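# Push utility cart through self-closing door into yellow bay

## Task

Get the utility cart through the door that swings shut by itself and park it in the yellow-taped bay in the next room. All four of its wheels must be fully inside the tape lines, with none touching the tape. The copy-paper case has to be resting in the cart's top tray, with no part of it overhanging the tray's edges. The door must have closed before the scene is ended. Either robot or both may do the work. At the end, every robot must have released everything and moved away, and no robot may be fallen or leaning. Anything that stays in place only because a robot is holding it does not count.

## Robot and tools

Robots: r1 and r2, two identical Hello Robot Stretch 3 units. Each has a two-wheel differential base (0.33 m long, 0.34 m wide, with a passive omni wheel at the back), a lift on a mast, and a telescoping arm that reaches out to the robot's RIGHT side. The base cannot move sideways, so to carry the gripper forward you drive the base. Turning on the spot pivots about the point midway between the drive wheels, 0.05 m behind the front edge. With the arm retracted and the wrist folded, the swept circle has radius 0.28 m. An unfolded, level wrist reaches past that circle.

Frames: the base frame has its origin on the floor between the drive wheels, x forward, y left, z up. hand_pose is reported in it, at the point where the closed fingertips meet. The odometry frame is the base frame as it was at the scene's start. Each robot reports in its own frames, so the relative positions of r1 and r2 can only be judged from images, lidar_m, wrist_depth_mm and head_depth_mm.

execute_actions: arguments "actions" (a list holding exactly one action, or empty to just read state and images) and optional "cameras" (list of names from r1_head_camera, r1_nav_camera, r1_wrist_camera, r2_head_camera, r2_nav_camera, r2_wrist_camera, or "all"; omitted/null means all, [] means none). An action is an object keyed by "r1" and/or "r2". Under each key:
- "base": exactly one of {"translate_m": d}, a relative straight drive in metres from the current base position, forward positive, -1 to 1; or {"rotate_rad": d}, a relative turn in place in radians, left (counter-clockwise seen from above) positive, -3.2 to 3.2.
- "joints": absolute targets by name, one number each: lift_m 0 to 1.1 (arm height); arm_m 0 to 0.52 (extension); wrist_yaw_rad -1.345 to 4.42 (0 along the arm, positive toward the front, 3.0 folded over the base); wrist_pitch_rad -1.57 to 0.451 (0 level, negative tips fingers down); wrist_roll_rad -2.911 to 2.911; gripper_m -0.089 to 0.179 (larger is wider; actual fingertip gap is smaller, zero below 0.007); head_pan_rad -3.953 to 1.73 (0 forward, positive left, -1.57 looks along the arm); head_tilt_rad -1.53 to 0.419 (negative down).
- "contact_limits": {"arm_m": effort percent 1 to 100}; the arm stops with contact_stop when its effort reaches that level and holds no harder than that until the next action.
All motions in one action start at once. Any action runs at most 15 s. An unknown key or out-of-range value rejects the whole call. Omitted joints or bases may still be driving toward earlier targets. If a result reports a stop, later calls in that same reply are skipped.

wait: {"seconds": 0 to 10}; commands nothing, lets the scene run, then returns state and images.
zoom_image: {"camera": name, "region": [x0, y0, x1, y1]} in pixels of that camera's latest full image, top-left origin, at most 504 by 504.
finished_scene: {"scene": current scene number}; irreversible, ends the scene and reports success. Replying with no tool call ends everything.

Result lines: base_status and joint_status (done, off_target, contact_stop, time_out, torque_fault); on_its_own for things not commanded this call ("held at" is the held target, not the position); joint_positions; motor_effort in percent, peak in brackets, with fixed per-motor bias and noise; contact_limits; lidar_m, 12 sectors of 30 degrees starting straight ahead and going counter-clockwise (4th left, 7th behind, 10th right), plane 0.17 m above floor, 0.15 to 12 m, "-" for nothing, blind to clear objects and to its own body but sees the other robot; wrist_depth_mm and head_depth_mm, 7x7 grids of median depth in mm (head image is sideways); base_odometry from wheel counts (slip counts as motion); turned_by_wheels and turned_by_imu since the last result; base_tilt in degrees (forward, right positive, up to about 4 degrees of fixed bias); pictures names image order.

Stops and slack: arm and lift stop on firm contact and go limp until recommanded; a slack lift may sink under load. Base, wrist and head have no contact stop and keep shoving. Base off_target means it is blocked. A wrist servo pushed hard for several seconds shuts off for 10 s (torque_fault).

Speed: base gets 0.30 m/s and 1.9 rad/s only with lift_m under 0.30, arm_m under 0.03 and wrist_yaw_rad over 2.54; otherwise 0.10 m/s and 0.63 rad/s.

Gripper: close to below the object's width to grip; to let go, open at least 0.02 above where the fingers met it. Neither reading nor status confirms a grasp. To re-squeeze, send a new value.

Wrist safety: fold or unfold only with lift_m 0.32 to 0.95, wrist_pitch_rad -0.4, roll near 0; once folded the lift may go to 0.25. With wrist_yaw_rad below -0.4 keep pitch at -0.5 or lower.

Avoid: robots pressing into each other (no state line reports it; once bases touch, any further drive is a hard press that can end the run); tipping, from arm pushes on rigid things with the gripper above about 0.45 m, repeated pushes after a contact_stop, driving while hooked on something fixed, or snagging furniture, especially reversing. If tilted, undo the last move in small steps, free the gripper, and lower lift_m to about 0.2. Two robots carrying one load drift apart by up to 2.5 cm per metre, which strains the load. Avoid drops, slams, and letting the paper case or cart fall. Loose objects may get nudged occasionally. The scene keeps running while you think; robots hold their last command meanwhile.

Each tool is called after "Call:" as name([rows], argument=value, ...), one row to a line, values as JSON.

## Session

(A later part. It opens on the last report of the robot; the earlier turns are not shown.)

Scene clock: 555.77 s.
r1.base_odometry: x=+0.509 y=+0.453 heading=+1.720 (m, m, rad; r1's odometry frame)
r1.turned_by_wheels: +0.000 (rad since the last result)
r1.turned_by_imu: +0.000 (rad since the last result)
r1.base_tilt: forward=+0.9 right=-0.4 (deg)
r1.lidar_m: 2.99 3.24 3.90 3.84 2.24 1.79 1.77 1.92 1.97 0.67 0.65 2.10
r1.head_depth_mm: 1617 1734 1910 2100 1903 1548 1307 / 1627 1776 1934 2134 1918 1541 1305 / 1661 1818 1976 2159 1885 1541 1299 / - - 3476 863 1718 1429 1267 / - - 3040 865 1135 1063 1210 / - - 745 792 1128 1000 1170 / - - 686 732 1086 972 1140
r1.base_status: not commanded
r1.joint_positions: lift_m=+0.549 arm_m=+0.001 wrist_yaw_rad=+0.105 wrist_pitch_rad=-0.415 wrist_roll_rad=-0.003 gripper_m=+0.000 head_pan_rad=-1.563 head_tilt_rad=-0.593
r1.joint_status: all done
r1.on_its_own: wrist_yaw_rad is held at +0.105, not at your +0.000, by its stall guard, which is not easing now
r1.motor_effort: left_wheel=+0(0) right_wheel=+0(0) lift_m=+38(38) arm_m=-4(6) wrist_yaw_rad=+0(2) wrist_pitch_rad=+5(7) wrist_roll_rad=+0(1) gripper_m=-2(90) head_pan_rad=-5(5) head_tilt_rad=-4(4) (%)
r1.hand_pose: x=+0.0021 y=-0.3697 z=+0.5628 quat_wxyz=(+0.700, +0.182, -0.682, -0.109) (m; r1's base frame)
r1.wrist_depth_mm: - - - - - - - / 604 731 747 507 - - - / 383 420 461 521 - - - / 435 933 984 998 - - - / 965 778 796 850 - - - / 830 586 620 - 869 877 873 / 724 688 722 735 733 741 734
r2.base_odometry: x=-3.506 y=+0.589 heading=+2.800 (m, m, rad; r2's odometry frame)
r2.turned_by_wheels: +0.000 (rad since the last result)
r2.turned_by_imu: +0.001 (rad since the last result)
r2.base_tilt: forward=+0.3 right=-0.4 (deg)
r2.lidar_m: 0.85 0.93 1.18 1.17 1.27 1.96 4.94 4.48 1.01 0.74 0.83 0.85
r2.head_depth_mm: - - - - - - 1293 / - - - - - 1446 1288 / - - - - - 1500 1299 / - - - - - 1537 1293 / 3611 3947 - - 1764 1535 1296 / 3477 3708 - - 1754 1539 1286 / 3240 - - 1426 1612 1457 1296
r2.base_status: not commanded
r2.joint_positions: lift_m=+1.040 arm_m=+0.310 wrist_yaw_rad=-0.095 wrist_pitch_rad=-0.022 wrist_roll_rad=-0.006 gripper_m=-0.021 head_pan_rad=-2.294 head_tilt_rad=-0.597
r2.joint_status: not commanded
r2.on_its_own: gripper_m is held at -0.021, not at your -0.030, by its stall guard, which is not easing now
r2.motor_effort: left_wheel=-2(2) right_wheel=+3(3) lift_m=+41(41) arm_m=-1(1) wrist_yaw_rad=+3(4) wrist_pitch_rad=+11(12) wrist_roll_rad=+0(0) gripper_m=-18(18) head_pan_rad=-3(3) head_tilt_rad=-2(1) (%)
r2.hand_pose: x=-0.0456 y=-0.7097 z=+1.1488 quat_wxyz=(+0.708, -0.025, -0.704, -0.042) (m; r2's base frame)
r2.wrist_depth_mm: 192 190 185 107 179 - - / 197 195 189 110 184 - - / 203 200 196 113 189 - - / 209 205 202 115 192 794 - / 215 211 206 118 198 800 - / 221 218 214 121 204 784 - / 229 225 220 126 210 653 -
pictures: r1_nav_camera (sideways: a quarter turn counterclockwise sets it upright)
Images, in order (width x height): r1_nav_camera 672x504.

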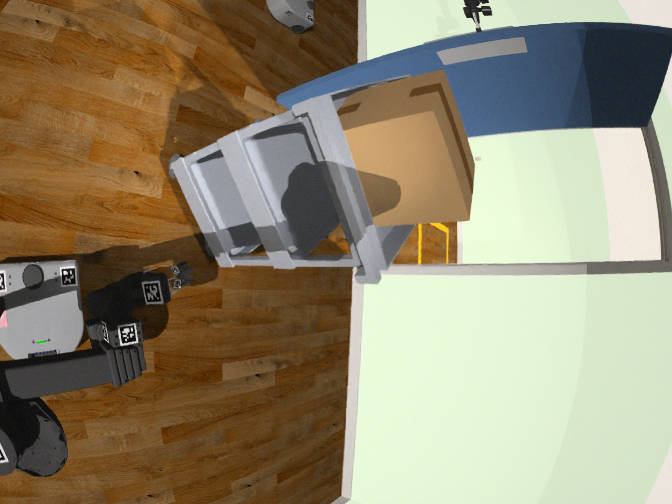

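Call:
execute_actions([
  {"r1":{"joints":{"wrist_yaw_rad":3.6}}},
], cameras=[])

Call:
execute_actions([
  {"r1":{"base":{"translate_m":0.12},"joints":{"lift_m":0.33}}},
], cameras=[])

Call:
execute_actions([
  {"r1":{"base":{"rotate_rad":-1.45},"joints":{"head_pan_rad":-0.12}}},
], cameras=[])

Call:
execute_actions([
  {"r1":{"base":{"translate_m":0.5}}},
], cameras=[])

Call:
execute_actions([
  {"r1":{"base":{"translate_m":0.3}}},
], cameras=[])

Call:
execute_actions([
  {"r1":{"base":{"translate_m":-0.3}}},
], cameras=["r1_nav_camera"])

Scene clock: 559.83 s.
r1.base_odometry: x=+0.509 y=+0.453 heading=+1.720 (m, m, rad; r1's odometry frame)
r1.turned_by_wheels: +0.000 (rad since the last result)
r1.turned_by_imu: +0.000 (rad since the last result)
r1.base_tilt: forward=+0.9 right=-0.4 (deg)
r1.lidar_m: 2.99 3.25 3.89 3.85 2.24 1.79 1.77 1.92 1.97 0.68 0.65 2.10
r1.head_depth_mm: 1606 1749 1915 2102 1898 1562 1311 / 1629 1769 1943 2146 1909 1555 1305 / 1676 1812 1968 2169 1896 1542 1300 / - - 3424 864 1726 1427 1266 / - - 3047 861 1136 1061 1209 / - - 743 793 1124 1004 1171 / - - 688 730 1085 972 1140
r1.base_status: not commanded
r1.joint_positions: lift_m=+0.549 arm_m=+0.001 wrist_yaw_rad=+3.598 wrist_pitch_rad=-0.415 wrist_roll_rad=-0.003 gripper_m=+0.000 head_pan_rad=-1.563 head_tilt_rad=-0.593
r1.joint_status: all done
r1.motor_effort: left_wheel=+0(0) right_wheel=+0(0) lift_m=+38(38) arm_m=-4(5) wrist_yaw_rad=+2(4) wrist_pitch_rad=+5(5) wrist_roll_rad=+1(1) gripper_m=-2(2) head_pan_rad=-6(5) head_tilt_rad=-4(4) (%)
r1.hand_pose: x=-0.1204 y=+0.0557 z=+0.5628 quat_wxyz=(-0.015, +0.640, +0.299, +0.708) (m; r1's base frame)
r1.wrist_depth_mm: - - - - - - - / - - - - - - - / - - - - - - - / - - - - - - - / 990 - - - - - - / 833 849 848 - - 864 881 / 739 730 729 733 733 740 741
r2.base_odometry: x=-3.506 y=+0.589 heading=+2.800 (m, m, rad; r2's odometry frame)
r2.turned_by_wheels: +0.000 (rad since the last result)
r2.turned_by_imu: +0.001 (rad since the last result)
r2.base_tilt: forward=+0.4 right=-0.4 (deg)
r2.lidar_m: 0.85 0.93 1.18 1.17 1.28 1.96 4.95 4.49 1.01 0.74 0.83 0.85
r2.head_depth_mm: - - - - - - 1290 / - - - - - 1457 1297 / - - - - - 1490 1291 / 3959 - - - - 1543 1289 / 3592 3921 - - 1775 1535 1299 / 3515 3743 - - 1751 1541 1293 / 3294 - - 1424 1616 1450 1288
r2.base_status: not commanded
r2.joint_positions: lift_m=+1.040 arm_m=+0.310 wrist_yaw_rad=-0.095 wrist_pitch_rad=-0.022 wrist_roll_rad=-0.006 gripper_m=-0.021 head_pan_rad=-2.294 head_tilt_rad=-0.597
r2.joint_status: not commanded
r2.on_its_own: gripper_m is held at -0.021, not at your -0.030, by its stall guard, which is not easing now
r2.motor_effort: left_wheel=-2(2) right_wheel=+3(3) lift_m=+41(41) arm_m=-1(1) wrist_yaw_rad=+4(3) wrist_pitch_rad=+12(12) wrist_roll_rad=+0(0) gripper_m=-18(18) head_pan_rad=-2(3) head_tilt_rad=-2(2) (%)
r2.hand_pose: x=-0.0456 y=-0.7097 z=+1.1488 quat_wxyz=(+0.708, -0.025, -0.704, -0.042) (m; r2's base frame)
r2.wrist_depth_mm: 192 189 184 107 179 - - / 197 194 189 110 183 - - / 203 201 196 112 188 - - / 210 206 201 115 193 794 - / 216 211 205 118 198 803 - / 222 217 215 120 203 785 - / 229 225 220 126 211 658 -
pictures: none
No camera images: the call's "cameras" was empty. Leave "cameras" out to get every camera's image.

Scene clock: 562.67 s.
r1.base_odometry: x=+0.492 y=+0.572 heading=+1.720 (m, m, rad; r1's odometry frame)
r1.turned_by_wheels: +0.000 (rad since the last result)
r1.turned_by_imu: +0.000 (rad since the last result)
r1.base_tilt: forward=+0.9 right=-0.4 (deg)
r1.lidar_m: 2.86 3.12 3.89 3.83 2.38 1.91 1.89 2.05 1.98 0.62 0.60 2.00
r1.head_depth_mm: 1631 1759 1924 2119 1917 1557 1310 / 1642 1788 1948 2103 1895 1548 1304 / - - 3068 883 1072 1125 1270 / - - 783 843 1131 1067 1218 / - - 708 759 1094 1007 1169 / - - 649 688 710 979 1118 / - 1836 624 663 673 909 1118
r1.base_status: done
r1.joint_positions: lift_m=+0.331 arm_m=+0.001 wrist_yaw_rad=+3.599 wrist_pitch_rad=-0.415 wrist_roll_rad=-0.003 gripper_m=+0.000 head_pan_rad=-1.563 head_tilt_rad=-0.593
r1.joint_status: all done
r1.motor_effort: left_wheel=-1(6) right_wheel=+1(5) lift_m=+16(33) arm_m=-4(4) wrist_yaw_rad=+2(2) wrist_pitch_rad=+6(6) wrist_roll_rad=+1(0) gripper_m=-2(2) head_pan_rad=-5(5) head_tilt_rad=-5(4) (%)
r1.hand_pose: x=-0.1205 y=+0.0557 z=+0.3438 quat_wxyz=(-0.015, +0.639, +0.299, +0.708) (m; r1's base frame)
r1.wrist_depth_mm: - - - - - - - / - - - - - - - / - - - - - - - / 835 850 863 861 867 863 881 / 683 683 691 737 721 701 706 / 568 568 578 - - 583 589 / 493 489 507 - - 501 506
r2.base_odometry: x=-3.506 y=+0.589 heading=+2.800 (m, m, rad; r2's odometry frame)
r2.turned_by_wheels: +0.000 (rad since the last result)
r2.turned_by_imu: +0.001 (rad since the last result)
r2.base_tilt: forward=+0.4 right=-0.4 (deg)
r2.lidar_m: 0.85 0.93 1.18 1.16 1.27 1.97 4.94 4.51 1.01 0.74 0.83 0.85
r2.head_depth_mm: - - - - - - 1293 / - - - - - 1443 1298 / - - - - - 1500 1293 / 3943 - - - - 1535 1292 / 3664 3972 - - 1775 1543 1288 / 3514 3751 - - 1753 1536 1287 / 3276 - - 1438 1602 1457 1299
r2.base_status: not commanded
r2.joint_positions: lift_m=+1.040 arm_m=+0.310 wrist_yaw_rad=-0.095 wrist_pitch_rad=-0.022 wrist_roll_rad=-0.006 gripper_m=-0.021 head_pan_rad=-2.294 head_tilt_rad=-0.597
r2.joint_status: not commanded
r2.on_its_own: gripper_m is held at -0.021, not at your -0.030, by its stall guard, which is not easing now
r2.motor_effort: left_wheel=-2(2) right_wheel=+2(3) lift_m=+41(41) arm_m=+0(1) wrist_yaw_rad=+3(4) wrist_pitch_rad=+12(12) wrist_roll_rad=+0(0) gripper_m=-18(19) head_pan_rad=-3(2) head_tilt_rad=-1(1) (%)
r2.hand_pose: x=-0.0456 y=-0.7097 z=+1.1488 quat_wxyz=(+0.708, -0.025, -0.704, -0.042) (m; r2's base frame)
r2.wrist_depth_mm: 192 189 185 107 179 - - / 198 194 191 110 184 - - / 205 200 195 112 188 - - / 209 205 200 116 194 801 - / 216 211 207 118 198 789 - / 222 217 213 121 202 802 - / 229 226 219 126 210 650 -
pictures: none
No camera images: the call's "cameras" was empty. Leave "cameras" out to get every camera's image.

Scene clock: 565.90 s.
r1.base_odometry: x=+0.492 y=+0.572 heading=+0.270 (m, m, rad; r1's odometry frame)
r1.turned_by_wheels: -1.450 (rad since the last result)
r1.turned_by_imu: -1.452 (rad since the last result)
r1.base_tilt: forward=+0.9 right=-0.4 (deg)
r1.lidar_m: 0.60 0.60 2.07 2.87 3.31 3.84 3.82 2.19 1.89 1.89 2.19 0.75
r1.head_depth_mm: 1623 1755 1922 2109 1904 1548 1308 / 1636 1772 1945 2105 1903 1558 1306 / - - 2049 874 1715 1462 1273 / - - 792 853 1132 1063 1219 / - - 715 764 1097 1005 1172 / - - 655 691 704 976 1120 / - 1908 612 645 680 949 941
r1.base_status: done
r1.joint_positions: lift_m=+0.331 arm_m=+0.001 wrist_yaw_rad=+3.599 wrist_pitch_rad=-0.415 wrist_roll_rad=-0.003 gripper_m=+0.000 head_pan_rad=-0.127 head_tilt_rad=-0.593
r1.joint_status: all done
r1.motor_effort: left_wheel=+3(9) right_wheel=-3(6) lift_m=+15(15) arm_m=-4(4) wrist_yaw_rad=+2(1) wrist_pitch_rad=+5(6) wrist_roll_rad=+1(1) gripper_m=-2(2) head_pan_rad=+4(58) head_tilt_rad=-4(5) (%)
r1.hand_pose: x=-0.1205 y=+0.0557 z=+0.3438 quat_wxyz=(-0.015, +0.639, +0.299, +0.708) (m; r1's base frame)
r1.wrist_depth_mm: - - - - - - - / - - - - - - - / - - - - - - - / 841 851 862 860 877 858 879 / 687 688 698 738 722 699 712 / 569 575 572 - - 589 589 / 489 495 510 - - 503 504
r2.base_odometry: x=-3.506 y=+0.589 heading=+2.800 (m, m, rad; r2's odometry frame)
r2.turned_by_wheels: +0.000 (rad since the last result)
r2.turned_by_imu: +0.001 (rad since the last result)
r2.base_tilt: forward=+0.3 right=-0.4 (deg)
r2.lidar_m: 0.85 0.93 1.18 1.16 1.27 1.97 4.95 1.98 1.01 0.74 0.83 0.86
r2.head_depth_mm: - - - - - - 1290 / - - - - - 1460 1298 / - - - - - 1499 1297 / 3836 - - - - 1527 1299 / 3651 - - - 1762 1534 1295 / 3465 3768 - - 1745 1536 1284 / 3285 - - 1415 1617 1456 1288
r2.base_status: not commanded
r2.joint_positions: lift_m=+1.040 arm_m=+0.310 wrist_yaw_rad=-0.095 wrist_pitch_rad=-0.022 wrist_roll_rad=-0.006 gripper_m=-0.021 head_pan_rad=-2.294 head_tilt_rad=-0.597
r2.joint_status: not commanded
r2.on_its_own: gripper_m is held at -0.021, not at your -0.030, by its stall guard, which is not easing now
r2.motor_effort: left_wheel=-2(2) right_wheel=+3(3) lift_m=+42(41) arm_m=-1(1) wrist_yaw_rad=+4(4) wrist_pitch_rad=+12(12) wrist_roll_rad=+0(0) gripper_m=-19(18) head_pan_rad=-3(3) head_tilt_rad=-2(1) (%)
r2.hand_pose: x=-0.0456 y=-0.7097 z=+1.1488 quat_wxyz=(+0.708, -0.025, -0.704, -0.042) (m; r2's base frame)
r2.wrist_depth_mm: 193 190 185 108 179 - - / 198 194 190 110 184 - - / 204 199 197 112 188 - - / 209 205 200 116 193 819 - / 215 212 205 118 199 808 - / 222 218 212 121 203 792 - / 228 224 220 126 211 662 -
pictures: none
No camera images: the call's "cameras" was empty. Leave "cameras" out to get every camera's image.

Scene clock: 572.17 s.
r1.base_odometry: x=+0.973 y=+0.705 heading=+0.270 (m, m, rad; r1's odometry frame)
r1.turned_by_wheels: +0.000 (rad since the last result)
r1.turned_by_imu: -0.001 (rad since the last result)
r1.base_tilt: forward=+0.9 right=-0.4 (deg)
r1.lidar_m: 0.15 - 0.15 2.74 3.17 4.31 4.06 2.35 2.02 2.01 1.73 0.17
r1.head_depth_mm: 1220 1319 1443 1593 1751 1541 478 / 3591 1363 1477 1623 1730 542 509 / 3723 - 3449 2435 331 351 434 / 3766 - 3410 2454 329 292 340 / 3845 - 3410 424 328 286 293 / 3870 - 3374 423 327 285 - / - - 3207 421 325 284 -
r1.base_status: done
r1.joint_positions: lift_m=+0.331 arm_m=+0.001 wrist_yaw_rad=+3.599 wrist_pitch_rad=-0.415 wrist_roll_rad=-0.003 gripper_m=+0.000 head_pan_rad=-0.127 head_tilt_rad=-0.593
r1.joint_status: not commanded
r1.motor_effort: left_wheel=+3(10) right_wheel=-3(4) lift_m=+15(16) arm_m=-4(4) wrist_yaw_rad=+1(2) wrist_pitch_rad=+6(6) wrist_roll_rad=+0(1) gripper_m=-2(3) head_pan_rad=+4(4) head_tilt_rad=-4(4) (%)
r1.hand_pose: x=-0.1205 y=+0.0556 z=+0.3438 quat_wxyz=(-0.015, +0.639, +0.299, +0.708) (m; r1's base frame)
r1.wrist_depth_mm: - - - - - - - / - - - - - - - / - - - - - - - / 851 841 865 866 866 846 877 / 680 688 697 738 720 701 715 / 570 580 577 - - 577 586 / 488 490 510 - - 496 504
r2.base_odometry: x=-3.506 y=+0.589 heading=+2.800 (m, m, rad; r2's odometry frame)
r2.turned_by_wheels: +0.000 (rad since the last result)
r2.turned_by_imu: +0.002 (rad since the last result)
r2.base_tilt: forward=+0.4 right=-0.4 (deg)
r2.lidar_m: 0.85 0.93 1.18 1.16 1.27 1.96 4.94 4.48 1.01 0.74 0.83 0.86
r2.head_depth_mm: - - - - - - 1289 / - - - - - 1455 1292 / - - - - - 1496 1295 / 3994 - - - - 1516 1300 / 3693 3947 - - 1777 1536 1298 / 3404 1512 - - 1746 1538 1290 / 3277 - - 1437 1614 1464 1297
r2.base_status: not commanded
r2.joint_positions: lift_m=+1.040 arm_m=+0.310 wrist_yaw_rad=-0.095 wrist_pitch_rad=-0.022 wrist_roll_rad=-0.006 gripper_m=-0.021 head_pan_rad=-2.294 head_tilt_rad=-0.597
r2.joint_status: not commanded
r2.on_its_own: gripper_m is held at -0.021, not at your -0.030, by its stall guard, which is not easing now
r2.motor_effort: left_wheel=-2(2) right_wheel=+3(3) lift_m=+41(41) arm_m=-1(1) wrist_yaw_rad=+4(3) wrist_pitch_rad=+12(12) wrist_roll_rad=+0(0) gripper_m=-19(18) head_pan_rad=-3(2) head_tilt_rad=-1(1) (%)
r2.hand_pose: x=-0.0456 y=-0.7097 z=+1.1488 quat_wxyz=(+0.708, -0.025, -0.704, -0.042) (m; r2's base frame)
r2.wrist_depth_mm: 192 189 185 107 178 - - / 196 194 190 110 183 - 955 / 203 200 195 113 189 - - / 209 205 201 115 193 800 - / 216 212 206 118 199 779 959 / 222 217 212 121 203 784 938 / 229 225 219 127 211 655 997
pictures: none
No camera images: the call's "cameras" was empty. Leave "cameras" out to get every camera's image.

Scene clock: 576.20 s.
r1.base_odometry: x=+1.262 y=+0.786 heading=+0.271 (m, m, rad; r1's odometry frame)
r1.turned_by_wheels: +0.000 (rad since the last result)
r1.turned_by_imu: -0.005 (rad since the last result)
r1.base_tilt: forward=+0.9 right=-0.4 (deg)
r1.lidar_m: - - 0.15 2.67 3.09 4.61 4.27 2.43 2.09 0.29 0.15 -
r1.head_depth_mm: 1009 1069 1158 1284 332 289 - / 3465 3713 3294 1315 331 288 - / 3486 3772 3460 2422 330 287 - / 3533 3855 3429 2425 329 286 - / 3573 - 3404 2402 327 285 - / 3607 - 3360 2408 326 285 - / 3675 - 3343 2378 325 287 -
r1.base_status: translate_m off_target (by the wheels' count: +0.2998 of +0.3000)
r1.joint_positions: lift_m=+0.331 arm_m=+0.001 wrist_yaw_rad=+3.583 wrist_pitch_rad=-0.416 wrist_roll_rad=-0.003 gripper_m=+0.000 head_pan_rad=-0.126 head_tilt_rad=-0.596
r1.joint_status: not commanded
r1.on_its_own: left_wheel is at rest, and its effort (+42) is outside its rest range (-18 to +18); right_wheel is at rest, and its effort (+24) is outside its rest range (-18 to +18); wrist_yaw_rad is at rest, and its effort (+22) is outside its rest range (-12 to +12)
r1.motor_effort: left_wheel=+42(67) right_wheel=+24(51) lift_m=+16(17) arm_m=-5(5) wrist_yaw_rad=+22(38) wrist_pitch_rad=+6(6) wrist_roll_rad=+1(1) gripper_m=-2(2) head_pan_rad=+4(4) head_tilt_rad=-2(4) (%)
r1.hand_pose: x=-0.1172 y=+0.0571 z=+0.3436 quat_wxyz=(-0.009, +0.642, +0.294, +0.708) (m; r1's base frame)
r1.wrist_depth_mm: - - - - - - - / - - - - - - - / - - - - - - - / 843 854 851 860 865 892 886 / 677 679 685 733 705 703 708 / 569 573 574 - - 583 587 / 492 492 508 - - 498 491
r2.base_odometry: x=-3.506 y=+0.589 heading=+2.800 (m, m, rad; r2's odometry frame)
r2.turned_by_wheels: +0.000 (rad since the last result)
r2.turned_by_imu: +0.001 (rad since the last result)
r2.base_tilt: forward=+0.4 right=-0.4 (deg)
r2.lidar_m: 0.85 0.93 1.17 1.17 1.27 1.96 4.94 4.49 1.27 0.74 0.83 0.86
r2.head_depth_mm: - - - - - - 1295 / - - - - - 1459 1287 / - - - - - 1496 1298 / 3910 - - - - 1535 1293 / 3644 - - - 1783 1546 1291 / 3490 3765 - - 1772 1531 1294 / 3286 - - 1708 1712 1530 1295
r2.base_status: not commanded
r2.joint_positions: lift_m=+1.040 arm_m=+0.310 wrist_yaw_rad=-0.095 wrist_pitch_rad=-0.022 wrist_roll_rad=-0.006 gripper_m=-0.021 head_pan_rad=-2.294 head_tilt_rad=-0.597
r2.joint_status: not commanded
r2.on_its_own: gripper_m is held at -0.021, not at your -0.030, by its stall guard, which is not easing now
r2.motor_effort: left_wheel=-2(2) right_wheel=+3(3) lift_m=+41(41) arm_m=-1(1) wrist_yaw_rad=+4(3) wrist_pitch_rad=+12(12) wrist_roll_rad=+0(0) gripper_m=-18(18) head_pan_rad=-3(3) head_tilt_rad=-2(2) (%)
r2.hand_pose: x=-0.0456 y=-0.7097 z=+1.1488 quat_wxyz=(+0.708, -0.025, -0.704, -0.042) (m; r2's base frame)
r2.wrist_depth_mm: 193 188 186 108 179 - - / 197 195 189 110 184 899 - / 203 199 195 113 187 - - / 209 205 202 116 194 - - / 215 212 206 118 198 953 - / 221 218 214 121 203 891 - / 229 224 220 126 211 935 -
pictures: none
No camera images: the call's "cameras" was empty. Leave "cameras" out to get every camera's image.

Scene clock: 580.47 s.
r1.base_odometry: x=+0.973 y=+0.705 heading=+0.271 (m, m, rad; r1's odometry frame)
r1.turned_by_wheels: +0.000 (rad since the last result)
r1.turned_by_imu: +0.000 (rad since the last result)
r1.base_tilt: forward=+0.9 right=-0.4 (deg)
r1.lidar_m: 0.36 0.36 1.67 2.74 3.16 4.32 4.11 2.35 2.02 2.02 1.74 0.37
r1.head_depth_mm: 1219 1322 1446 1608 702 541 644 / 3567 1369 1448 499 578 602 780 / 3691 - 607 471 529 577 527 / 3742 - 601 446 488 538 514 / 3795 - 598 428 454 502 494 / 3896 - 596 420 423 475 442 / - - 1634 418 404 505 469
r1.base_status: done
r1.joint_positions: lift_m=+0.331 arm_m=+0.001 wrist_yaw_rad=+3.599 wrist_pitch_rad=-0.416 wrist_roll_rad=-0.003 gripper_m=+0.000 head_pan_rad=-0.126 head_tilt_rad=-0.596
r1.joint_status: not commanded
r1.motor_effort: left_wheel=+0(34) right_wheel=+0(21) lift_m=+16(16) arm_m=-4(5) wrist_yaw_rad=+1(24) wrist_pitch_rad=+6(6) wrist_roll_rad=+1(1) gripper_m=-3(3) head_pan_rad=+4(3) head_tilt_rad=-3(2) (%)
r1.hand_pose: x=-0.1205 y=+0.0555 z=+0.3436 quat_wxyz=(-0.015, +0.639, +0.299, +0.708) (m; r1's base frame)
r1.wrist_depth_mm: - - - - - - - / - - - - - - - / - - - - - - - / 847 846 856 871 876 853 891 / 681 684 687 729 725 698 707 / 567 570 573 - - 581 586 / 491 494 511 - - 501 500
r2.base_odometry: x=-3.506 y=+0.589 heading=+2.800 (m, m, rad; r2's odometry frame)
r2.turned_by_wheels: +0.000 (rad since the last result)
r2.turned_by_imu: +0.001 (rad since the last result)
r2.base_tilt: forward=+0.3 right=-0.4 (deg)
r2.lidar_m: 0.85 0.93 1.18 1.17 1.27 1.96 4.95 4.47 1.27 0.74 0.83 0.85
r2.head_depth_mm: - - - - - - 1292 / - - - - - 1460 1294 / - - - - - 1501 1295 / - - - - - 1535 1290 / 3762 3991 - - 1782 1534 1294 / 3434 2557 - - 1842 1538 1293 / 3218 - - 2168 1708 1527 1296
r2.base_status: not commanded
r2.joint_positions: lift_m=+1.040 arm_m=+0.310 wrist_yaw_rad=-0.095 wrist_pitch_rad=-0.022 wrist_roll_rad=-0.006 gripper_m=-0.021 head_pan_rad=-2.294 head_tilt_rad=-0.597
r2.joint_status: not commanded
r2.on_its_own: gripper_m is held at -0.021, not at your -0.030, by its stall guard, which is not easing now
r2.motor_effort: left_wheel=-2(2) right_wheel=+3(3) lift_m=+42(41) arm_m=-1(1) wrist_yaw_rad=+3(4) wrist_pitch_rad=+12(12) wrist_roll_rad=-1(0) gripper_m=-18(18) head_pan_rad=-2(4) head_tilt_rad=-2(2) (%)
r2.hand_pose: x=-0.0456 y=-0.7097 z=+1.1488 quat_wxyz=(+0.708, -0.025, -0.704, -0.042) (m; r2's base frame)
r2.wrist_depth_mm: 193 190 185 107 178 - - / 198 194 189 110 184 - 998 / 204 201 196 112 188 - - / 209 205 202 116 193 - - / 216 211 207 118 199 - - / 222 218 213 121 203 - - / 229 224 220 126 210 - -
pictures: r1_nav_camera (sideways: a quarter turn counterclockwise sets it upright)
Images, in order (width x height): r1_nav_camera 672x504.

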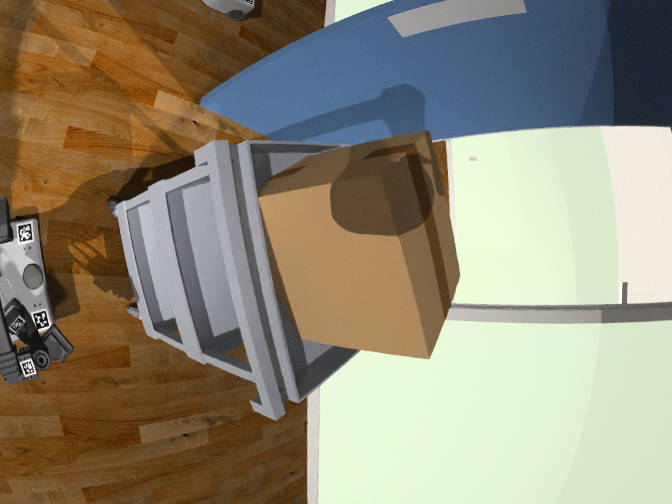

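Call:
execute_actions([
  {"r1":{"base":{"rotate_rad":-0.6}}},
], cameras=[])

Call:
execute_actions([
  {"r1":{"base":{"translate_m":0.2}}},
], cameras=[])

Call:
execute_actions([
  {"r1":{"base":{"rotate_rad":0.7}}},
], cameras=[])

Call:
execute_actions([
  {"r1":{"base":{"translate_m":0.4}}},
], cameras=[])

Call:
execute_actions([
  {"r1":{"base":{"translate_m":-0.25}}},
], cameras=["r1_nav_camera"])

Scene clock: 584.10 s.
r1.base_odometry: x=+0.973 y=+0.705 heading=-0.329 (m, m, rad; r1's odometry frame)
r1.turned_by_wheels: -0.600 (rad since the last result)
r1.turned_by_imu: -0.601 (rad since the last result)
r1.base_tilt: forward=+0.9 right=-0.4 (deg)
r1.lidar_m: 0.39 0.35 0.36 1.67 2.75 3.04 4.32 4.32 2.45 2.02 2.01 1.82
r1.head_depth_mm: 1622 1788 2019 2227 1895 1545 1305 / 1541 1698 1885 2122 1901 1543 1303 / 1470 1604 1783 2005 1887 1537 1302 / 1405 1532 1685 1889 1875 1463 1295 / 1346 1462 1607 1768 1875 557 743 / 1288 1401 1528 1687 683 534 788 / 1238 1344 1461 1529 570 577 452
r1.base_status: done
r1.joint_positions: lift_m=+0.331 arm_m=+0.001 wrist_yaw_rad=+3.599 wrist_pitch_rad=-0.416 wrist_roll_rad=-0.003 gripper_m=+0.000 head_pan_rad=-0.126 head_tilt_rad=-0.596
r1.joint_status: not commanded
r1.motor_effort: left_wheel=+3(9) right_wheel=-2(7) lift_m=+17(16) arm_m=-4(4) wrist_yaw_rad=+1(1) wrist_pitch_rad=+5(6) wrist_roll_rad=+0(0) gripper_m=-3(2) head_pan_rad=+4(4) head_tilt_rad=-2(3) (%)
r1.hand_pose: x=-0.1205 y=+0.0555 z=+0.3436 quat_wxyz=(-0.015, +0.639, +0.299, +0.708) (m; r1's base frame)
r1.wrist_depth_mm: - - - - - - - / - - - - - - - / - - - - - - - / 844 846 858 856 859 847 883 / 683 695 682 736 720 704 707 / 572 573 573 - - 579 585 / 494 489 508 - - 499 505
r2.base_odometry: x=-3.506 y=+0.589 heading=+2.800 (m, m, rad; r2's odometry frame)
r2.turned_by_wheels: +0.000 (rad since the last result)
r2.turned_by_imu: +0.001 (rad since the last result)
r2.base_tilt: forward=+0.3 right=-0.4 (deg)
r2.lidar_m: 0.85 0.93 1.18 1.17 1.27 1.96 4.94 4.50 1.27 0.74 0.83 0.86
r2.head_depth_mm: - - - - - - 1295 / - - - - - 1456 1300 / - - - - - 1497 1297 / 3933 - - - - 1546 1297 / 3778 - - - 1760 1535 1285 / 3495 3686 - - 1836 1530 1287 / 3249 - - 2244 1722 1535 1294
r2.base_status: not commanded
r2.joint_positions: lift_m=+1.040 arm_m=+0.310 wrist_yaw_rad=-0.095 wrist_pitch_rad=-0.022 wrist_roll_rad=-0.006 gripper_m=-0.021 head_pan_rad=-2.294 head_tilt_rad=-0.597
r2.joint_status: not commanded
r2.on_its_own: gripper_m is held at -0.021, not at your -0.030, by its stall guard, which is not easing now
r2.motor_effort: left_wheel=-2(2) right_wheel=+3(3) lift_m=+41(41) arm_m=-1(1) wrist_yaw_rad=+4(4) wrist_pitch_rad=+12(12) wrist_roll_rad=+0(0) gripper_m=-19(18) head_pan_rad=-4(3) head_tilt_rad=-1(1) (%)
r2.hand_pose: x=-0.0456 y=-0.7097 z=+1.1488 quat_wxyz=(+0.708, -0.025, -0.704, -0.042) (m; r2's base frame)
r2.wrist_depth_mm: 193 188 184 107 179 - - / 197 195 190 110 183 - 999 / 203 200 195 112 189 - - / 208 205 200 116 194 - - / 216 211 205 118 199 - - / 222 217 214 120 202 - - / 228 226 221 127 211 - 986
pictures: none
No camera images: the call's "cameras" was empty. Leave "cameras" out to get every camera's image.

Scene clock: 587.37 s.
r1.base_odometry: x=+1.162 y=+0.641 heading=-0.329 (m, m, rad; r1's odometry frame)
r1.turned_by_wheels: +0.000 (rad since the last result)
r1.turned_by_imu: +0.000 (rad since the last result)
r1.base_tilt: forward=+0.9 right=-0.4 (deg)
r1.lidar_m: 0.21 0.20 0.20 0.25 2.81 3.12 4.53 4.49 2.38 1.96 1.95 1.59
r1.head_depth_mm: 1412 1557 1749 1981 1904 1541 1308 / 1337 1477 1659 1859 1894 1541 1301 / 1279 1403 1557 1744 1863 1535 1295 / 1222 1335 1474 1645 1785 1539 1294 / 1170 1274 1403 1551 1701 1533 482 / 1121 1226 1333 1471 1626 1527 492 / 1083 1167 1270 1397 1539 562 490
r1.base_status: done
r1.joint_positions: lift_m=+0.331 arm_m=+0.001 wrist_yaw_rad=+3.599 wrist_pitch_rad=-0.416 wrist_roll_rad=-0.003 gripper_m=+0.000 head_pan_rad=-0.126 head_tilt_rad=-0.596
r1.joint_status: not commanded
r1.motor_effort: left_wheel=+3(9) right_wheel=-3(4) lift_m=+16(16) arm_m=-5(4) wrist_yaw_rad=+1(2) wrist_pitch_rad=+5(6) wrist_roll_rad=+1(1) gripper_m=-2(3) head_pan_rad=+4(4) head_tilt_rad=-3(2) (%)
r1.hand_pose: x=-0.1205 y=+0.0555 z=+0.3436 quat_wxyz=(-0.015, +0.639, +0.299, +0.708) (m; r1's base frame)
r1.wrist_depth_mm: - - - - - - 282 / - - - - - - 295 / - - - - - - 340 / 842 865 843 861 868 824 835 / 680 685 682 730 710 389 439 / 572 574 576 - - 432 347 / 487 490 508 - - 483 309
r2.base_odometry: x=-3.506 y=+0.589 heading=+2.800 (m, m, rad; r2's odometry frame)
r2.turned_by_wheels: +0.000 (rad since the last result)
r2.turned_by_imu: +0.001 (rad since the last result)
r2.base_tilt: forward=+0.4 right=-0.4 (deg)
r2.lidar_m: 0.85 0.93 1.18 1.17 1.27 1.97 4.96 4.48 1.27 0.74 0.83 0.86
r2.head_depth_mm: - - - - - - 1294 / - - - - - 1452 1288 / - - - - - 1502 1294 / 3969 - - - - 1532 1304 / 3747 - - - 1771 1538 1291 / 3487 3672 - - 1830 1533 1296 / 3264 - - 1884 1724 1534 1282
r2.base_status: not commanded
r2.joint_positions: lift_m=+1.040 arm_m=+0.310 wrist_yaw_rad=-0.095 wrist_pitch_rad=-0.022 wrist_roll_rad=-0.006 gripper_m=-0.021 head_pan_rad=-2.294 head_tilt_rad=-0.597
r2.joint_status: not commanded
r2.on_its_own: gripper_m is held at -0.021, not at your -0.030, by its stall guard, which is not easing now
r2.motor_effort: left_wheel=-2(2) right_wheel=+3(3) lift_m=+42(41) arm_m=-1(1) wrist_yaw_rad=+4(3) wrist_pitch_rad=+12(11) wrist_roll_rad=+0(0) gripper_m=-18(18) head_pan_rad=-3(3) head_tilt_rad=-2(2) (%)
r2.hand_pose: x=-0.0456 y=-0.7097 z=+1.1488 quat_wxyz=(+0.708, -0.025, -0.704, -0.042) (m; r2's base frame)
r2.wrist_depth_mm: 192 189 185 108 178 - - / 198 194 190 110 184 - - / 204 198 196 112 188 - - / 209 205 201 116 193 - - / 216 211 207 118 199 - - / 223 218 213 121 204 - - / 229 225 222 126 211 - -
pictures: none
No camera images: the call's "cameras" was empty. Leave "cameras" out to get every camera's image.

Scene clock: 589.43 s.
r1.base_odometry: x=+1.162 y=+0.641 heading=+0.371 (m, m, rad; r1's odometry frame)
r1.turned_by_wheels: +0.700 (rad since the last result)
r1.turned_by_imu: +0.701 (rad since the last result)
r1.base_tilt: forward=+0.9 right=-0.4 (deg)
r1.lidar_m: 0.20 0.21 0.29 2.83 3.46 4.49 3.41 2.15 1.95 1.96 0.27 0.20
r1.head_depth_mm: 1073 1143 1246 1372 1528 1549 486 / 3540 3784 3256 1453 356 546 497 / 3591 - 3425 864 340 372 443 / 3746 - 3421 425 328 347 407 / 3761 - 3353 421 327 324 377 / 3835 - 3382 420 325 305 351 / - - 2997 418 324 289 328
r1.base_status: done
r1.joint_positions: lift_m=+0.331 arm_m=+0.001 wrist_yaw_rad=+3.599 wrist_pitch_rad=-0.416 wrist_roll_rad=-0.003 gripper_m=+0.000 head_pan_rad=-0.126 head_tilt_rad=-0.596
r1.joint_status: not commanded
r1.motor_effort: left_wheel=-2(8) right_wheel=+2(7) lift_m=+16(16) arm_m=-4(4) wrist_yaw_rad=+1(2) wrist_pitch_rad=+6(6) wrist_roll_rad=+0(0) gripper_m=-2(3) head_pan_rad=+3(4) head_tilt_rad=-2(2) (%)
r1.hand_pose: x=-0.1205 y=+0.0555 z=+0.3436 quat_wxyz=(-0.015, +0.639, +0.299, +0.708) (m; r1's base frame)
r1.wrist_depth_mm: - - - - - - - / - - - - - - - / - - - - - - - / 846 844 863 853 868 853 887 / 681 680 684 731 727 704 699 / 569 565 571 - - 583 588 / 485 492 511 - - 506 506
r2.base_odometry: x=-3.506 y=+0.589 heading=+2.800 (m, m, rad; r2's odometry frame)
r2.turned_by_wheels: +0.000 (rad since the last result)
r2.turned_by_imu: +0.001 (rad since the last result)
r2.base_tilt: forward=+0.3 right=-0.4 (deg)
r2.lidar_m: 0.85 0.92 1.18 1.17 1.27 1.97 4.93 4.49 1.26 0.74 0.83 0.86
r2.head_depth_mm: - - - - - - 1295 / - - - - - 1455 1291 / - - - - - 1499 1294 / 3942 - - - - 1527 1292 / 3703 - - - 1766 1538 1293 / 3443 3745 - - 1851 1532 1292 / 3244 - - 1979 1717 1525 1289
r2.base_status: not commanded
r2.joint_positions: lift_m=+1.040 arm_m=+0.310 wrist_yaw_rad=-0.095 wrist_pitch_rad=-0.022 wrist_roll_rad=-0.006 gripper_m=-0.021 head_pan_rad=-2.294 head_tilt_rad=-0.597
r2.joint_status: not commanded
r2.on_its_own: gripper_m is held at -0.021, not at your -0.030, by its stall guard, which is not easing now
r2.motor_effort: left_wheel=-2(2) right_wheel=+3(3) lift_m=+41(41) arm_m=-1(1) wrist_yaw_rad=+3(4) wrist_pitch_rad=+12(12) wrist_roll_rad=+0(0) gripper_m=-18(18) head_pan_rad=-2(3) head_tilt_rad=-1(2) (%)
r2.hand_pose: x=-0.0456 y=-0.7097 z=+1.1488 quat_wxyz=(+0.708, -0.025, -0.704, -0.042) (m; r2's base frame)
r2.wrist_depth_mm: 192 189 185 107 179 - - / 199 194 189 110 183 - - / 203 200 194 113 189 - - / 209 206 201 116 194 - - / 216 210 206 118 199 - - / 222 216 214 121 202 - - / 231 225 219 126 211 - -
pictures: none
No camera images: the call's "cameras" was empty. Leave "cameras" out to get every camera's image.

Scene clock: 594.47 s.
r1.base_odometry: x=+1.535 y=+0.786 heading=+0.371 (m, m, rad; r1's odometry frame)
r1.turned_by_wheels: +0.001 (rad since the last result)
r1.turned_by_imu: -0.001 (rad since the last result)
r1.base_tilt: forward=+0.9 right=-0.4 (deg)
r1.lidar_m: - - 0.15 2.69 3.27 4.87 3.63 2.30 2.08 0.29 0.15 -
r1.head_depth_mm: 3152 3418 3455 2347 332 289 - / 3245 3488 3477 2452 330 288 - / 3286 3571 3435 2436 330 287 - / 3335 3683 3409 2417 328 286 - / 3423 3748 3409 2409 327 285 - / 3531 3810 3364 2403 326 284 - / 3588 - 3373 2381 325 287 -
r1.base_status: translate_m off_target (by the wheels' count: +0.3998 of +0.4000)
r1.joint_positions: lift_m=+0.330 arm_m=+0.001 wrist_yaw_rad=+3.548 wrist_pitch_rad=-0.416 wrist_roll_rad=-0.003 gripper_m=+0.000 head_pan_rad=-0.126 head_tilt_rad=-0.596
r1.joint_status: not commanded
r1.on_its_own: wrist_yaw_rad is held at +3.555, not at your +3.600, by its stall guard, which is not easing now; left_wheel is at rest, and its effort (+48) is outside its rest range (-18 to +18)
r1.motor_effort: left_wheel=+48(66) right_wheel=+12(51) lift_m=+17(17) arm_m=-5(5) wrist_yaw_rad=+8(40) wrist_pitch_rad=+6(6) wrist_roll_rad=+0(1) gripper_m=-3(2) head_pan_rad=+4(4) head_tilt_rad=-3(2) (%)
r1.hand_pose: x=-0.1101 y=+0.0602 z=+0.3435 quat_wxyz=(+0.003, +0.647, +0.283, +0.708) (m; r1's base frame)
r1.wrist_depth_mm: - - - - - - - / - - - - - - - / - - - - - - - / 842 846 845 856 887 877 872 / 681 682 688 739 719 692 704 / 570 571 576 - - 581 587 / 491 491 - - - 497 238
r2.base_odometry: x=-3.506 y=+0.589 heading=+2.800 (m, m, rad; r2's odometry frame)
r2.turned_by_wheels: +0.000 (rad since the last result)
r2.turned_by_imu: +0.001 (rad since the last result)
r2.base_tilt: forward=+0.4 right=-0.4 (deg)
r2.lidar_m: 0.85 0.93 1.18 1.17 1.28 1.97 4.96 4.49 1.40 0.74 0.83 0.86
r2.head_depth_mm: - - - - - - 1283 / - - - - - 1454 1295 / - - - - - 1502 1287 / 3960 - - - - 1529 1289 / 3707 - - - 1777 1542 1288 / 3418 3693 - - 1815 1532 1290 / 3288 - - 2309 1803 1530 1285
r2.base_status: not commanded
r2.joint_positions: lift_m=+1.040 arm_m=+0.310 wrist_yaw_rad=-0.095 wrist_pitch_rad=-0.022 wrist_roll_rad=-0.006 gripper_m=-0.021 head_pan_rad=-2.294 head_tilt_rad=-0.597
r2.joint_status: not commanded
r2.on_its_own: gripper_m is held at -0.021, not at your -0.030, by its stall guard, which is not easing now
r2.motor_effort: left_wheel=-2(2) right_wheel=+3(3) lift_m=+41(41) arm_m=-1(1) wrist_yaw_rad=+4(4) wrist_pitch_rad=+12(12) wrist_roll_rad=-1(0) gripper_m=-18(18) head_pan_rad=-3(4) head_tilt_rad=-1(1) (%)
r2.hand_pose: x=-0.0456 y=-0.7097 z=+1.1488 quat_wxyz=(+0.708, -0.025, -0.704, -0.042) (m; r2's base frame)
r2.wrist_depth_mm: 192 190 185 107 179 - - / 198 194 191 110 184 - - / 205 199 196 112 188 - - / 211 205 200 116 193 - - / 214 212 206 118 198 - - / 223 218 214 121 203 - - / 229 224 220 126 211 - -
pictures: none
No camera images: the call's "cameras" was empty. Leave "cameras" out to get every camera's image.

Scene clock: 598.23 s.
r1.base_odometry: x=+1.302 y=+0.695 heading=+0.371 (m, m, rad; r1's odometry frame)
r1.turned_by_wheels: +0.000 (rad since the last result)
r1.turned_by_imu: +0.000 (rad since the last result)
r1.base_tilt: forward=+0.8 right=-0.4 (deg)
r1.lidar_m: 0.31 0.31 0.86 2.78 3.38 4.64 3.49 2.21 2.00 2.01 1.28 0.32
r1.head_depth_mm: 3310 1048 1117 1165 648 602 439 / 3416 3698 3443 448 492 568 468 / 3464 3850 3419 427 451 525 463 / 3522 - 604 425 416 479 462 / 3602 - 3388 422 386 440 461 / 3737 - 3369 420 361 406 447 / 3752 - 3337 417 347 389 441
r1.base_status: done
r1.joint_positions: lift_m=+0.330 arm_m=+0.001 wrist_yaw_rad=+3.554 wrist_pitch_rad=-0.416 wrist_roll_rad=-0.003 gripper_m=+0.000 head_pan_rad=-0.126 head_tilt_rad=-0.596
r1.joint_status: not commanded
r1.on_its_own: wrist_yaw_rad is held at +3.555, not at your +3.600, by its stall guard, which is not easing now
r1.motor_effort: left_wheel=+0(38) right_wheel=+1(10) lift_m=+17(17) arm_m=-5(5) wrist_yaw_rad=+1(10) wrist_pitch_rad=+6(6) wrist_roll_rad=+0(1) gripper_m=-2(1) head_pan_rad=+4(4) head_tilt_rad=-3(2) (%)
r1.hand_pose: x=-0.1113 y=+0.0597 z=+0.3435 quat_wxyz=(+0.001, +0.646, +0.285, +0.708) (m; r1's base frame)
r1.wrist_depth_mm: - - - - - - - / - - - - - - - / - - - - - - - / 844 849 859 854 860 880 875 / 669 685 690 744 712 699 711 / 569 568 571 - - 589 592 / 488 495 - - - 501 502
r2.base_odometry: x=-3.506 y=+0.589 heading=+2.800 (m, m, rad; r2's odometry frame)
r2.turned_by_wheels: +0.000 (rad since the last result)
r2.turned_by_imu: +0.001 (rad since the last result)
r2.base_tilt: forward=+0.3 right=-0.4 (deg)
r2.lidar_m: 0.85 0.93 1.17 1.17 1.27 1.97 4.95 4.50 1.53 0.74 0.83 0.85
r2.head_depth_mm: - - - - - - 1296 / - - - - - 1461 1295 / - - - - - 1492 1296 / 3990 - - - - 1534 1291 / 3784 - - - 1769 1531 1292 / 3494 3721 - - 1827 1534 1291 / 3285 - - 1886 1815 1538 1294
r2.base_status: not commanded
r2.joint_positions: lift_m=+1.040 arm_m=+0.310 wrist_yaw_rad=-0.095 wrist_pitch_rad=-0.022 wrist_roll_rad=-0.006 gripper_m=-0.021 head_pan_rad=-2.294 head_tilt_rad=-0.597
r2.joint_status: not commanded
r2.on_its_own: gripper_m is held at -0.021, not at your -0.030, by its stall guard, which is not easing now
r2.motor_effort: left_wheel=-2(2) right_wheel=+3(3) lift_m=+42(41) arm_m=-1(1) wrist_yaw_rad=+3(4) wrist_pitch_rad=+12(11) wrist_roll_rad=+0(0) gripper_m=-18(18) head_pan_rad=-2(3) head_tilt_rad=-1(2) (%)
r2.hand_pose: x=-0.0456 y=-0.7097 z=+1.1488 quat_wxyz=(+0.708, -0.025, -0.704, -0.042) (m; r2's base frame)
r2.wrist_depth_mm: 192 189 185 107 178 - - / 198 195 190 110 184 - - / 204 201 196 113 189 - - / 210 206 200 115 194 - - / 216 211 207 118 197 - - / 221 216 213 121 203 - - / 228 225 218 126 210 - -
pictures: r1_nav_camera (sideways: a quarter turn counterclockwise sets it upright)
Images, in order (width x height): r1_nav_camera 672x504.

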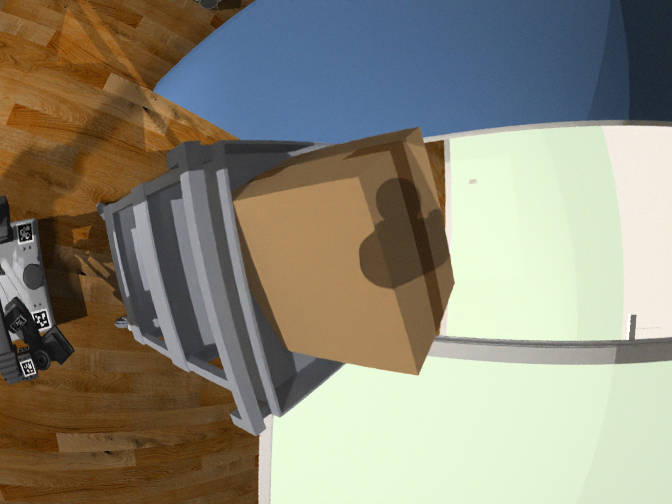

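Call:
execute_actions([
  {"r1":{"joints":{"head_pan_rad":-0.7,"head_tilt_rad":-0.75}}},
], cameras=["r1_nav_camera","r2_nav_camera"])

Scene clock: 599.70 s.
r1.base_odometry: x=+1.302 y=+0.695 heading=+0.371 (m, m, rad; r1's odometry frame)
r1.turned_by_wheels: +0.000 (rad since the last result)
r1.turned_by_imu: +0.000 (rad since the last result)
r1.base_tilt: forward=+0.9 right=-0.4 (deg)
r1.lidar_m: 0.30 0.31 0.86 2.77 3.41 4.62 3.51 2.21 2.00 2.01 1.29 0.32
r1.head_depth_mm: 1158 1308 1502 1775 1644 1401 1213 / 1119 1262 1444 1691 1634 1393 1209 / 1084 1218 1379 1604 1634 1392 1205 / 1052 1177 1329 1529 570 776 1133 / 1024 1137 1281 1414 628 521 794 / 991 1096 1211 661 596 481 749 / 968 1105 443 465 513 488 476
r1.base_status: not commanded
r1.joint_positions: lift_m=+0.330 arm_m=+0.001 wrist_yaw_rad=+3.554 wrist_pitch_rad=-0.416 wrist_roll_rad=-0.003 gripper_m=+0.000 head_pan_rad=-0.693 head_tilt_rad=-0.740
r1.joint_status: all done
r1.on_its_own: wrist_yaw_rad is held at +3.555, not at your +3.600, by its stall guard, which is not easing now
r1.motor_effort: left_wheel=+0(0) right_wheel=+0(1) lift_m=+17(17) arm_m=-4(4) wrist_yaw_rad=+2(1) wrist_pitch_rad=+6(6) wrist_roll_rad=+1(1) gripper_m=-2(2) head_pan_rad=-5(49) head_tilt_rad=-7(26) (%)
r1.hand_pose: x=-0.1113 y=+0.0597 z=+0.3435 quat_wxyz=(+0.001, +0.646, +0.285, +0.708) (m; r1's base frame)
r1.wrist_depth_mm: - - - - - - - / - - - - - - - / - - - - - - - / 848 847 849 867 862 866 893 / 674 684 681 724 715 711 701 / 569 572 573 - - 584 587 / 487 492 - - - 502 507
r2.base_odometry: x=-3.506 y=+0.589 heading=+2.800 (m, m, rad; r2's odometry frame)
r2.turned_by_wheels: +0.000 (rad since the last result)
r2.turned_by_imu: +0.000 (rad since the last result)
r2.base_tilt: forward=+0.3 right=-0.4 (deg)
r2.lidar_m: 0.85 0.93 1.18 1.17 1.27 1.97 4.95 4.49 1.53 0.74 0.83 0.86
r2.head_depth_mm: - - - - - - 1287 / - - - - - 1451 1289 / - - - - - 1505 1293 / - - - - - 1541 1292 / 3727 - - - 1764 1520 1290 / 3555 3767 - - 1824 1529 1290 / 3228 - - 1891 1807 1539 1291
r2.base_status: not commanded
r2.joint_positions: lift_m=+1.040 arm_m=+0.310 wrist_yaw_rad=-0.095 wrist_pitch_rad=-0.022 wrist_roll_rad=-0.006 gripper_m=-0.021 head_pan_rad=-2.294 head_tilt_rad=-0.597
r2.joint_status: not commanded
r2.on_its_own: gripper_m is held at -0.021, not at your -0.030, by its stall guard, which is not easing now
r2.motor_effort: left_wheel=-2(2) right_wheel=+3(3) lift_m=+42(41) arm_m=-1(1) wrist_yaw_rad=+4(4) wrist_pitch_rad=+12(13) wrist_roll_rad=+0(0) gripper_m=-18(18) head_pan_rad=-2(3) head_tilt_rad=-1(1) (%)
r2.hand_pose: x=-0.0456 y=-0.7097 z=+1.1488 quat_wxyz=(+0.708, -0.025, -0.704, -0.042) (m; r2's base frame)
r2.wrist_depth_mm: 193 189 186 107 179 - - / 198 194 189 110 184 - - / 203 200 195 112 188 - - / 209 206 201 115 193 - - / 215 211 206 118 198 - - / 222 217 213 121 201 - - / 229 225 221 126 210 - -
pictures: r1_nav_camera (sideways: a quarter turn counterclockwise sets it upright), r2_nav_camera (sideways: a quarter turn counterclockwise sets it upright)
Images, in order (width x height): r1_nav_camera 672x504, r2_nav_camera 672x504.

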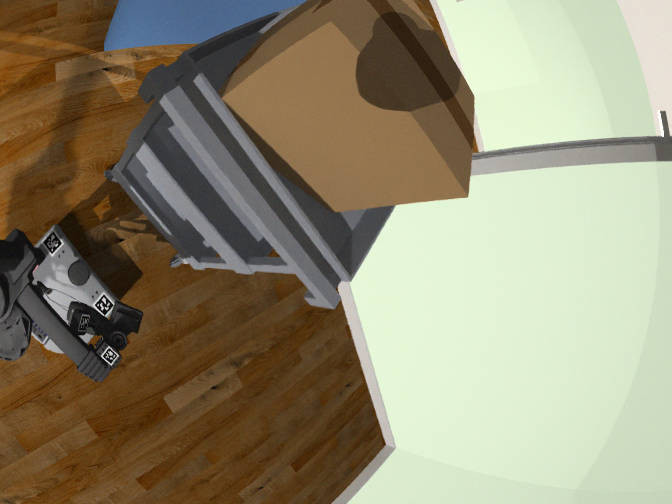

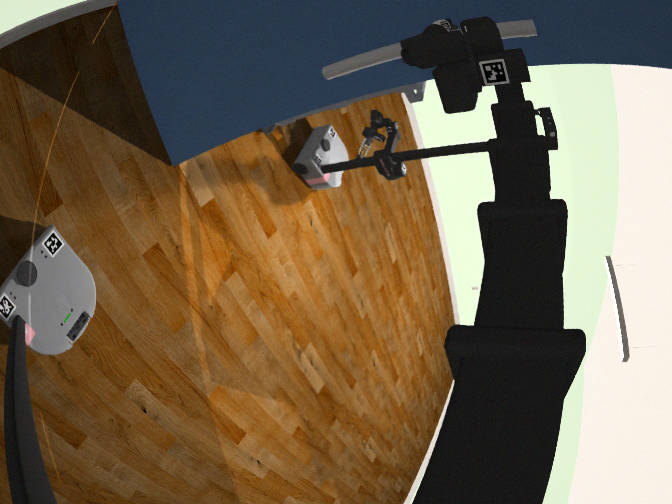

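Call:
execute_actions([
  {"r1":{"base":{"translate_m":0.45},"joints":{"head_pan_rad":-0.1,"head_tilt_rad":-0.6,"wrist_yaw_rad":3.7}}},
], cameras=[])

Call:
execute_actions([
  {"r1":{"base":{"translate_m":-0.25}}},
], cameras=["r1_nav_camera"])

Scene clock: 606.43 s.
r1.base_odometry: x=+1.721 y=+0.858 heading=+0.373 (m, m, rad; r1's odometry frame)
r1.turned_by_wheels: +0.001 (rad since the last result)
r1.turned_by_imu: +0.073 (rad since the last result)
r1.base_tilt: forward=+0.9 right=-0.4 (deg)
r1.lidar_m: - - 0.15 2.65 3.38 5.03 3.42 2.30 2.15 1.22 0.15 -
r1.head_depth_mm: 3064 3300 3447 2431 328 287 - / 3125 3400 3391 2411 328 286 - / 3229 3483 3361 2394 327 285 - / 3286 3597 3352 2410 326 284 - / 3385 3703 3320 2399 325 - - / 3529 3843 3282 2385 323 - - / 3610 - 3097 1161 322 - -
r1.base_status: translate_m off_target (by the wheels' count: +0.4498 of +0.4500)
r1.joint_positions: lift_m=+0.330 arm_m=+0.001 wrist_yaw_rad=+3.659 wrist_pitch_rad=-0.417 wrist_roll_rad=-0.003 gripper_m=+0.000 head_pan_rad=-0.107 head_tilt_rad=-0.603
r1.joint_status: wrist_yaw_rad off_target (ended at +3.659, target +3.700); the others done
r1.on_its_own: wrist_yaw_rad is held at +3.658, not at your +3.700, by its stall guard, which is not easing now; left_wheel is at rest, and its effort (+66) is outside its rest range (-18 to +18)
r1.motor_effort: left_wheel=+66(69) right_wheel=+2(36) lift_m=+16(18) arm_m=-4(6) wrist_yaw_rad=-2(36) wrist_pitch_rad=+6(7) wrist_roll_rad=+1(1) gripper_m=-2(2) head_pan_rad=+4(48) head_tilt_rad=+2(24) (%)
r1.hand_pose: x=-0.1323 y=+0.0491 z=+0.3433 quat_wxyz=(-0.036, +0.630, +0.319, +0.707) (m; r1's base frame)
r1.wrist_depth_mm: - - - - - - - / - - - - - - - / - - - - - - - / 847 853 851 869 884 - 873 / 681 679 691 732 696 - 709 / 564 568 573 - 601 571 592 / 490 490 504 - - 499 503
r2.base_odometry: x=-3.506 y=+0.589 heading=+2.800 (m, m, rad; r2's odometry frame)
r2.turned_by_wheels: +0.000 (rad since the last result)
r2.turned_by_imu: +0.002 (rad since the last result)
r2.base_tilt: forward=+0.4 right=-0.4 (deg)
r2.lidar_m: 0.85 0.93 1.18 1.17 1.27 1.97 4.95 4.48 3.60 0.74 0.82 0.86
r2.head_depth_mm: - - - - - - 1293 / - - - - - 1454 1298 / - - - - - 1491 1292 / 3912 - - - - 1538 1289 / 3699 3996 - - 1776 1534 1293 / 3430 3771 - - 1828 1539 1293 / 3278 - - 2349 1905 1540 1285
r2.base_status: not commanded
r2.joint_positions: lift_m=+1.040 arm_m=+0.310 wrist_yaw_rad=-0.095 wrist_pitch_rad=-0.022 wrist_roll_rad=-0.006 gripper_m=-0.021 head_pan_rad=-2.294 head_tilt_rad=-0.597
r2.joint_status: not commanded
r2.on_its_own: gripper_m is held at -0.021, not at your -0.030, by its stall guard, which is not easing now
r2.motor_effort: left_wheel=-2(2) right_wheel=+3(3) lift_m=+41(41) arm_m=-1(1) wrist_yaw_rad=+4(4) wrist_pitch_rad=+12(12) wrist_roll_rad=+0(0) gripper_m=-18(18) head_pan_rad=-2(4) head_tilt_rad=-2(2) (%)
r2.hand_pose: x=-0.0456 y=-0.7097 z=+1.1488 quat_wxyz=(+0.708, -0.025, -0.704, -0.042) (m; r2's base frame)
r2.wrist_depth_mm: 192 189 185 107 178 - - / 198 194 190 110 185 - - / 204 198 195 113 188 - - / 209 205 201 115 194 - - / 215 212 206 118 198 - - / 224 218 215 121 203 - - / 228 226 221 126 211 - -
pictures: none
No camera images: the call's "cameras" was empty. Leave "cameras" out to get every camera's image.

Scene clock: 610.10 s.
r1.base_odometry: x=+1.488 y=+0.767 heading=+0.373 (m, m, rad; r1's odometry frame)
r1.turned_by_wheels: +0.000 (rad since the last result)
r1.turned_by_imu: -0.001 (rad since the last result)
r1.base_tilt: forward=+0.9 right=-0.4 (deg)
r1.lidar_m: 0.31 0.31 0.77 2.75 3.52 4.80 3.22 2.19 2.05 1.57 1.06 0.33
r1.head_depth_mm: 3200 3463 3472 469 623 599 473 / 3329 3584 3425 443 489 564 466 / 3388 3707 595 422 447 522 462 / 3495 3804 591 420 413 476 459 / 3587 - 3314 417 384 437 460 / 3720 - 3312 416 359 405 445 / 3766 1221 1133 413 356 489 455
r1.base_status: done
r1.joint_positions: lift_m=+0.330 arm_m=+0.001 wrist_yaw_rad=+3.659 wrist_pitch_rad=-0.417 wrist_roll_rad=-0.003 gripper_m=+0.000 head_pan_rad=-0.107 head_tilt_rad=-0.603
r1.joint_status: not commanded
r1.on_its_own: wrist_yaw_rad is held at +3.658, not at your +3.700, by its stall guard, which is not easing now
r1.motor_effort: left_wheel=+0(51) right_wheel=+1(5) lift_m=+17(18) arm_m=-4(4) wrist_yaw_rad=-1(2) wrist_pitch_rad=+6(6) wrist_roll_rad=+1(1) gripper_m=-3(2) head_pan_rad=+4(4) head_tilt_rad=+2(2) (%)
r1.hand_pose: x=-0.1322 y=+0.0492 z=+0.3433 quat_wxyz=(-0.036, +0.630, +0.318, +0.707) (m; r1's base frame)
r1.wrist_depth_mm: - - - - - - - / - - - - - - - / - - - - - - - / 848 848 859 856 859 - 888 / 677 679 684 736 702 - 706 / 562 571 574 - 598 573 585 / 488 491 504 - - 501 501
r2.base_odometry: x=-3.506 y=+0.589 heading=+2.800 (m, m, rad; r2's odometry frame)
r2.turned_by_wheels: +0.000 (rad since the last result)
r2.turned_by_imu: +0.001 (rad since the last result)
r2.base_tilt: forward=+0.4 right=-0.4 (deg)
r2.lidar_m: 0.85 0.92 1.17 1.17 1.27 1.96 4.95 4.47 1.45 0.74 0.83 0.86
r2.head_depth_mm: - - - - - - 1296 / - - - - - 1458 1295 / - - - - - 1494 1294 / 3923 - - - - 1535 1292 / 3674 3985 - - 1776 1548 1293 / 3507 3778 - - 1829 1529 1296 / 3300 - - 2359 1808 1536 1279
r2.base_status: not commanded
r2.joint_positions: lift_m=+1.040 arm_m=+0.310 wrist_yaw_rad=-0.095 wrist_pitch_rad=-0.022 wrist_roll_rad=-0.006 gripper_m=-0.021 head_pan_rad=-2.294 head_tilt_rad=-0.597
r2.joint_status: not commanded
r2.on_its_own: gripper_m is held at -0.021, not at your -0.030, by its stall guard, which is not easing now
r2.motor_effort: left_wheel=-3(2) right_wheel=+2(3) lift_m=+41(41) arm_m=-1(1) wrist_yaw_rad=+3(3) wrist_pitch_rad=+12(12) wrist_roll_rad=+0(0) gripper_m=-18(19) head_pan_rad=-2(4) head_tilt_rad=-2(2) (%)
r2.hand_pose: x=-0.0456 y=-0.7097 z=+1.1488 quat_wxyz=(+0.708, -0.025, -0.704, -0.042) (m; r2's base frame)
r2.wrist_depth_mm: 192 189 186 107 179 - - / 198 195 191 110 184 - - / 203 200 196 113 188 - - / 208 205 201 116 194 - - / 215 212 206 118 198 - - / 222 219 211 121 203 - - / 229 225 220 126 210 - -
pictures: r1_nav_camera (sideways: a quarter turn counterclockwise sets it upright)
Images, in order (width x height): r1_nav_camera 672x504.

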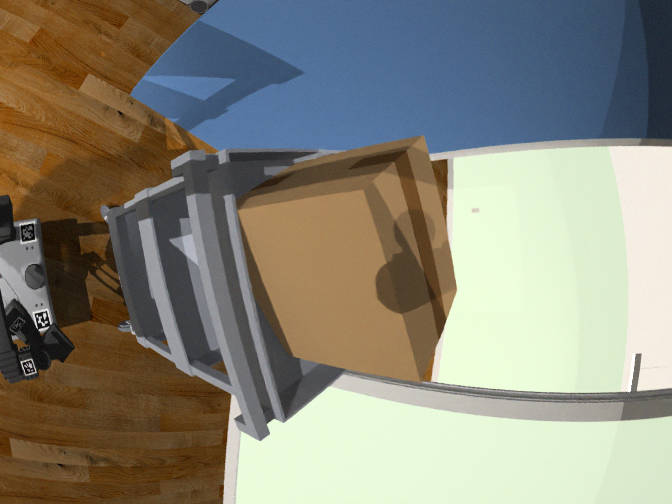

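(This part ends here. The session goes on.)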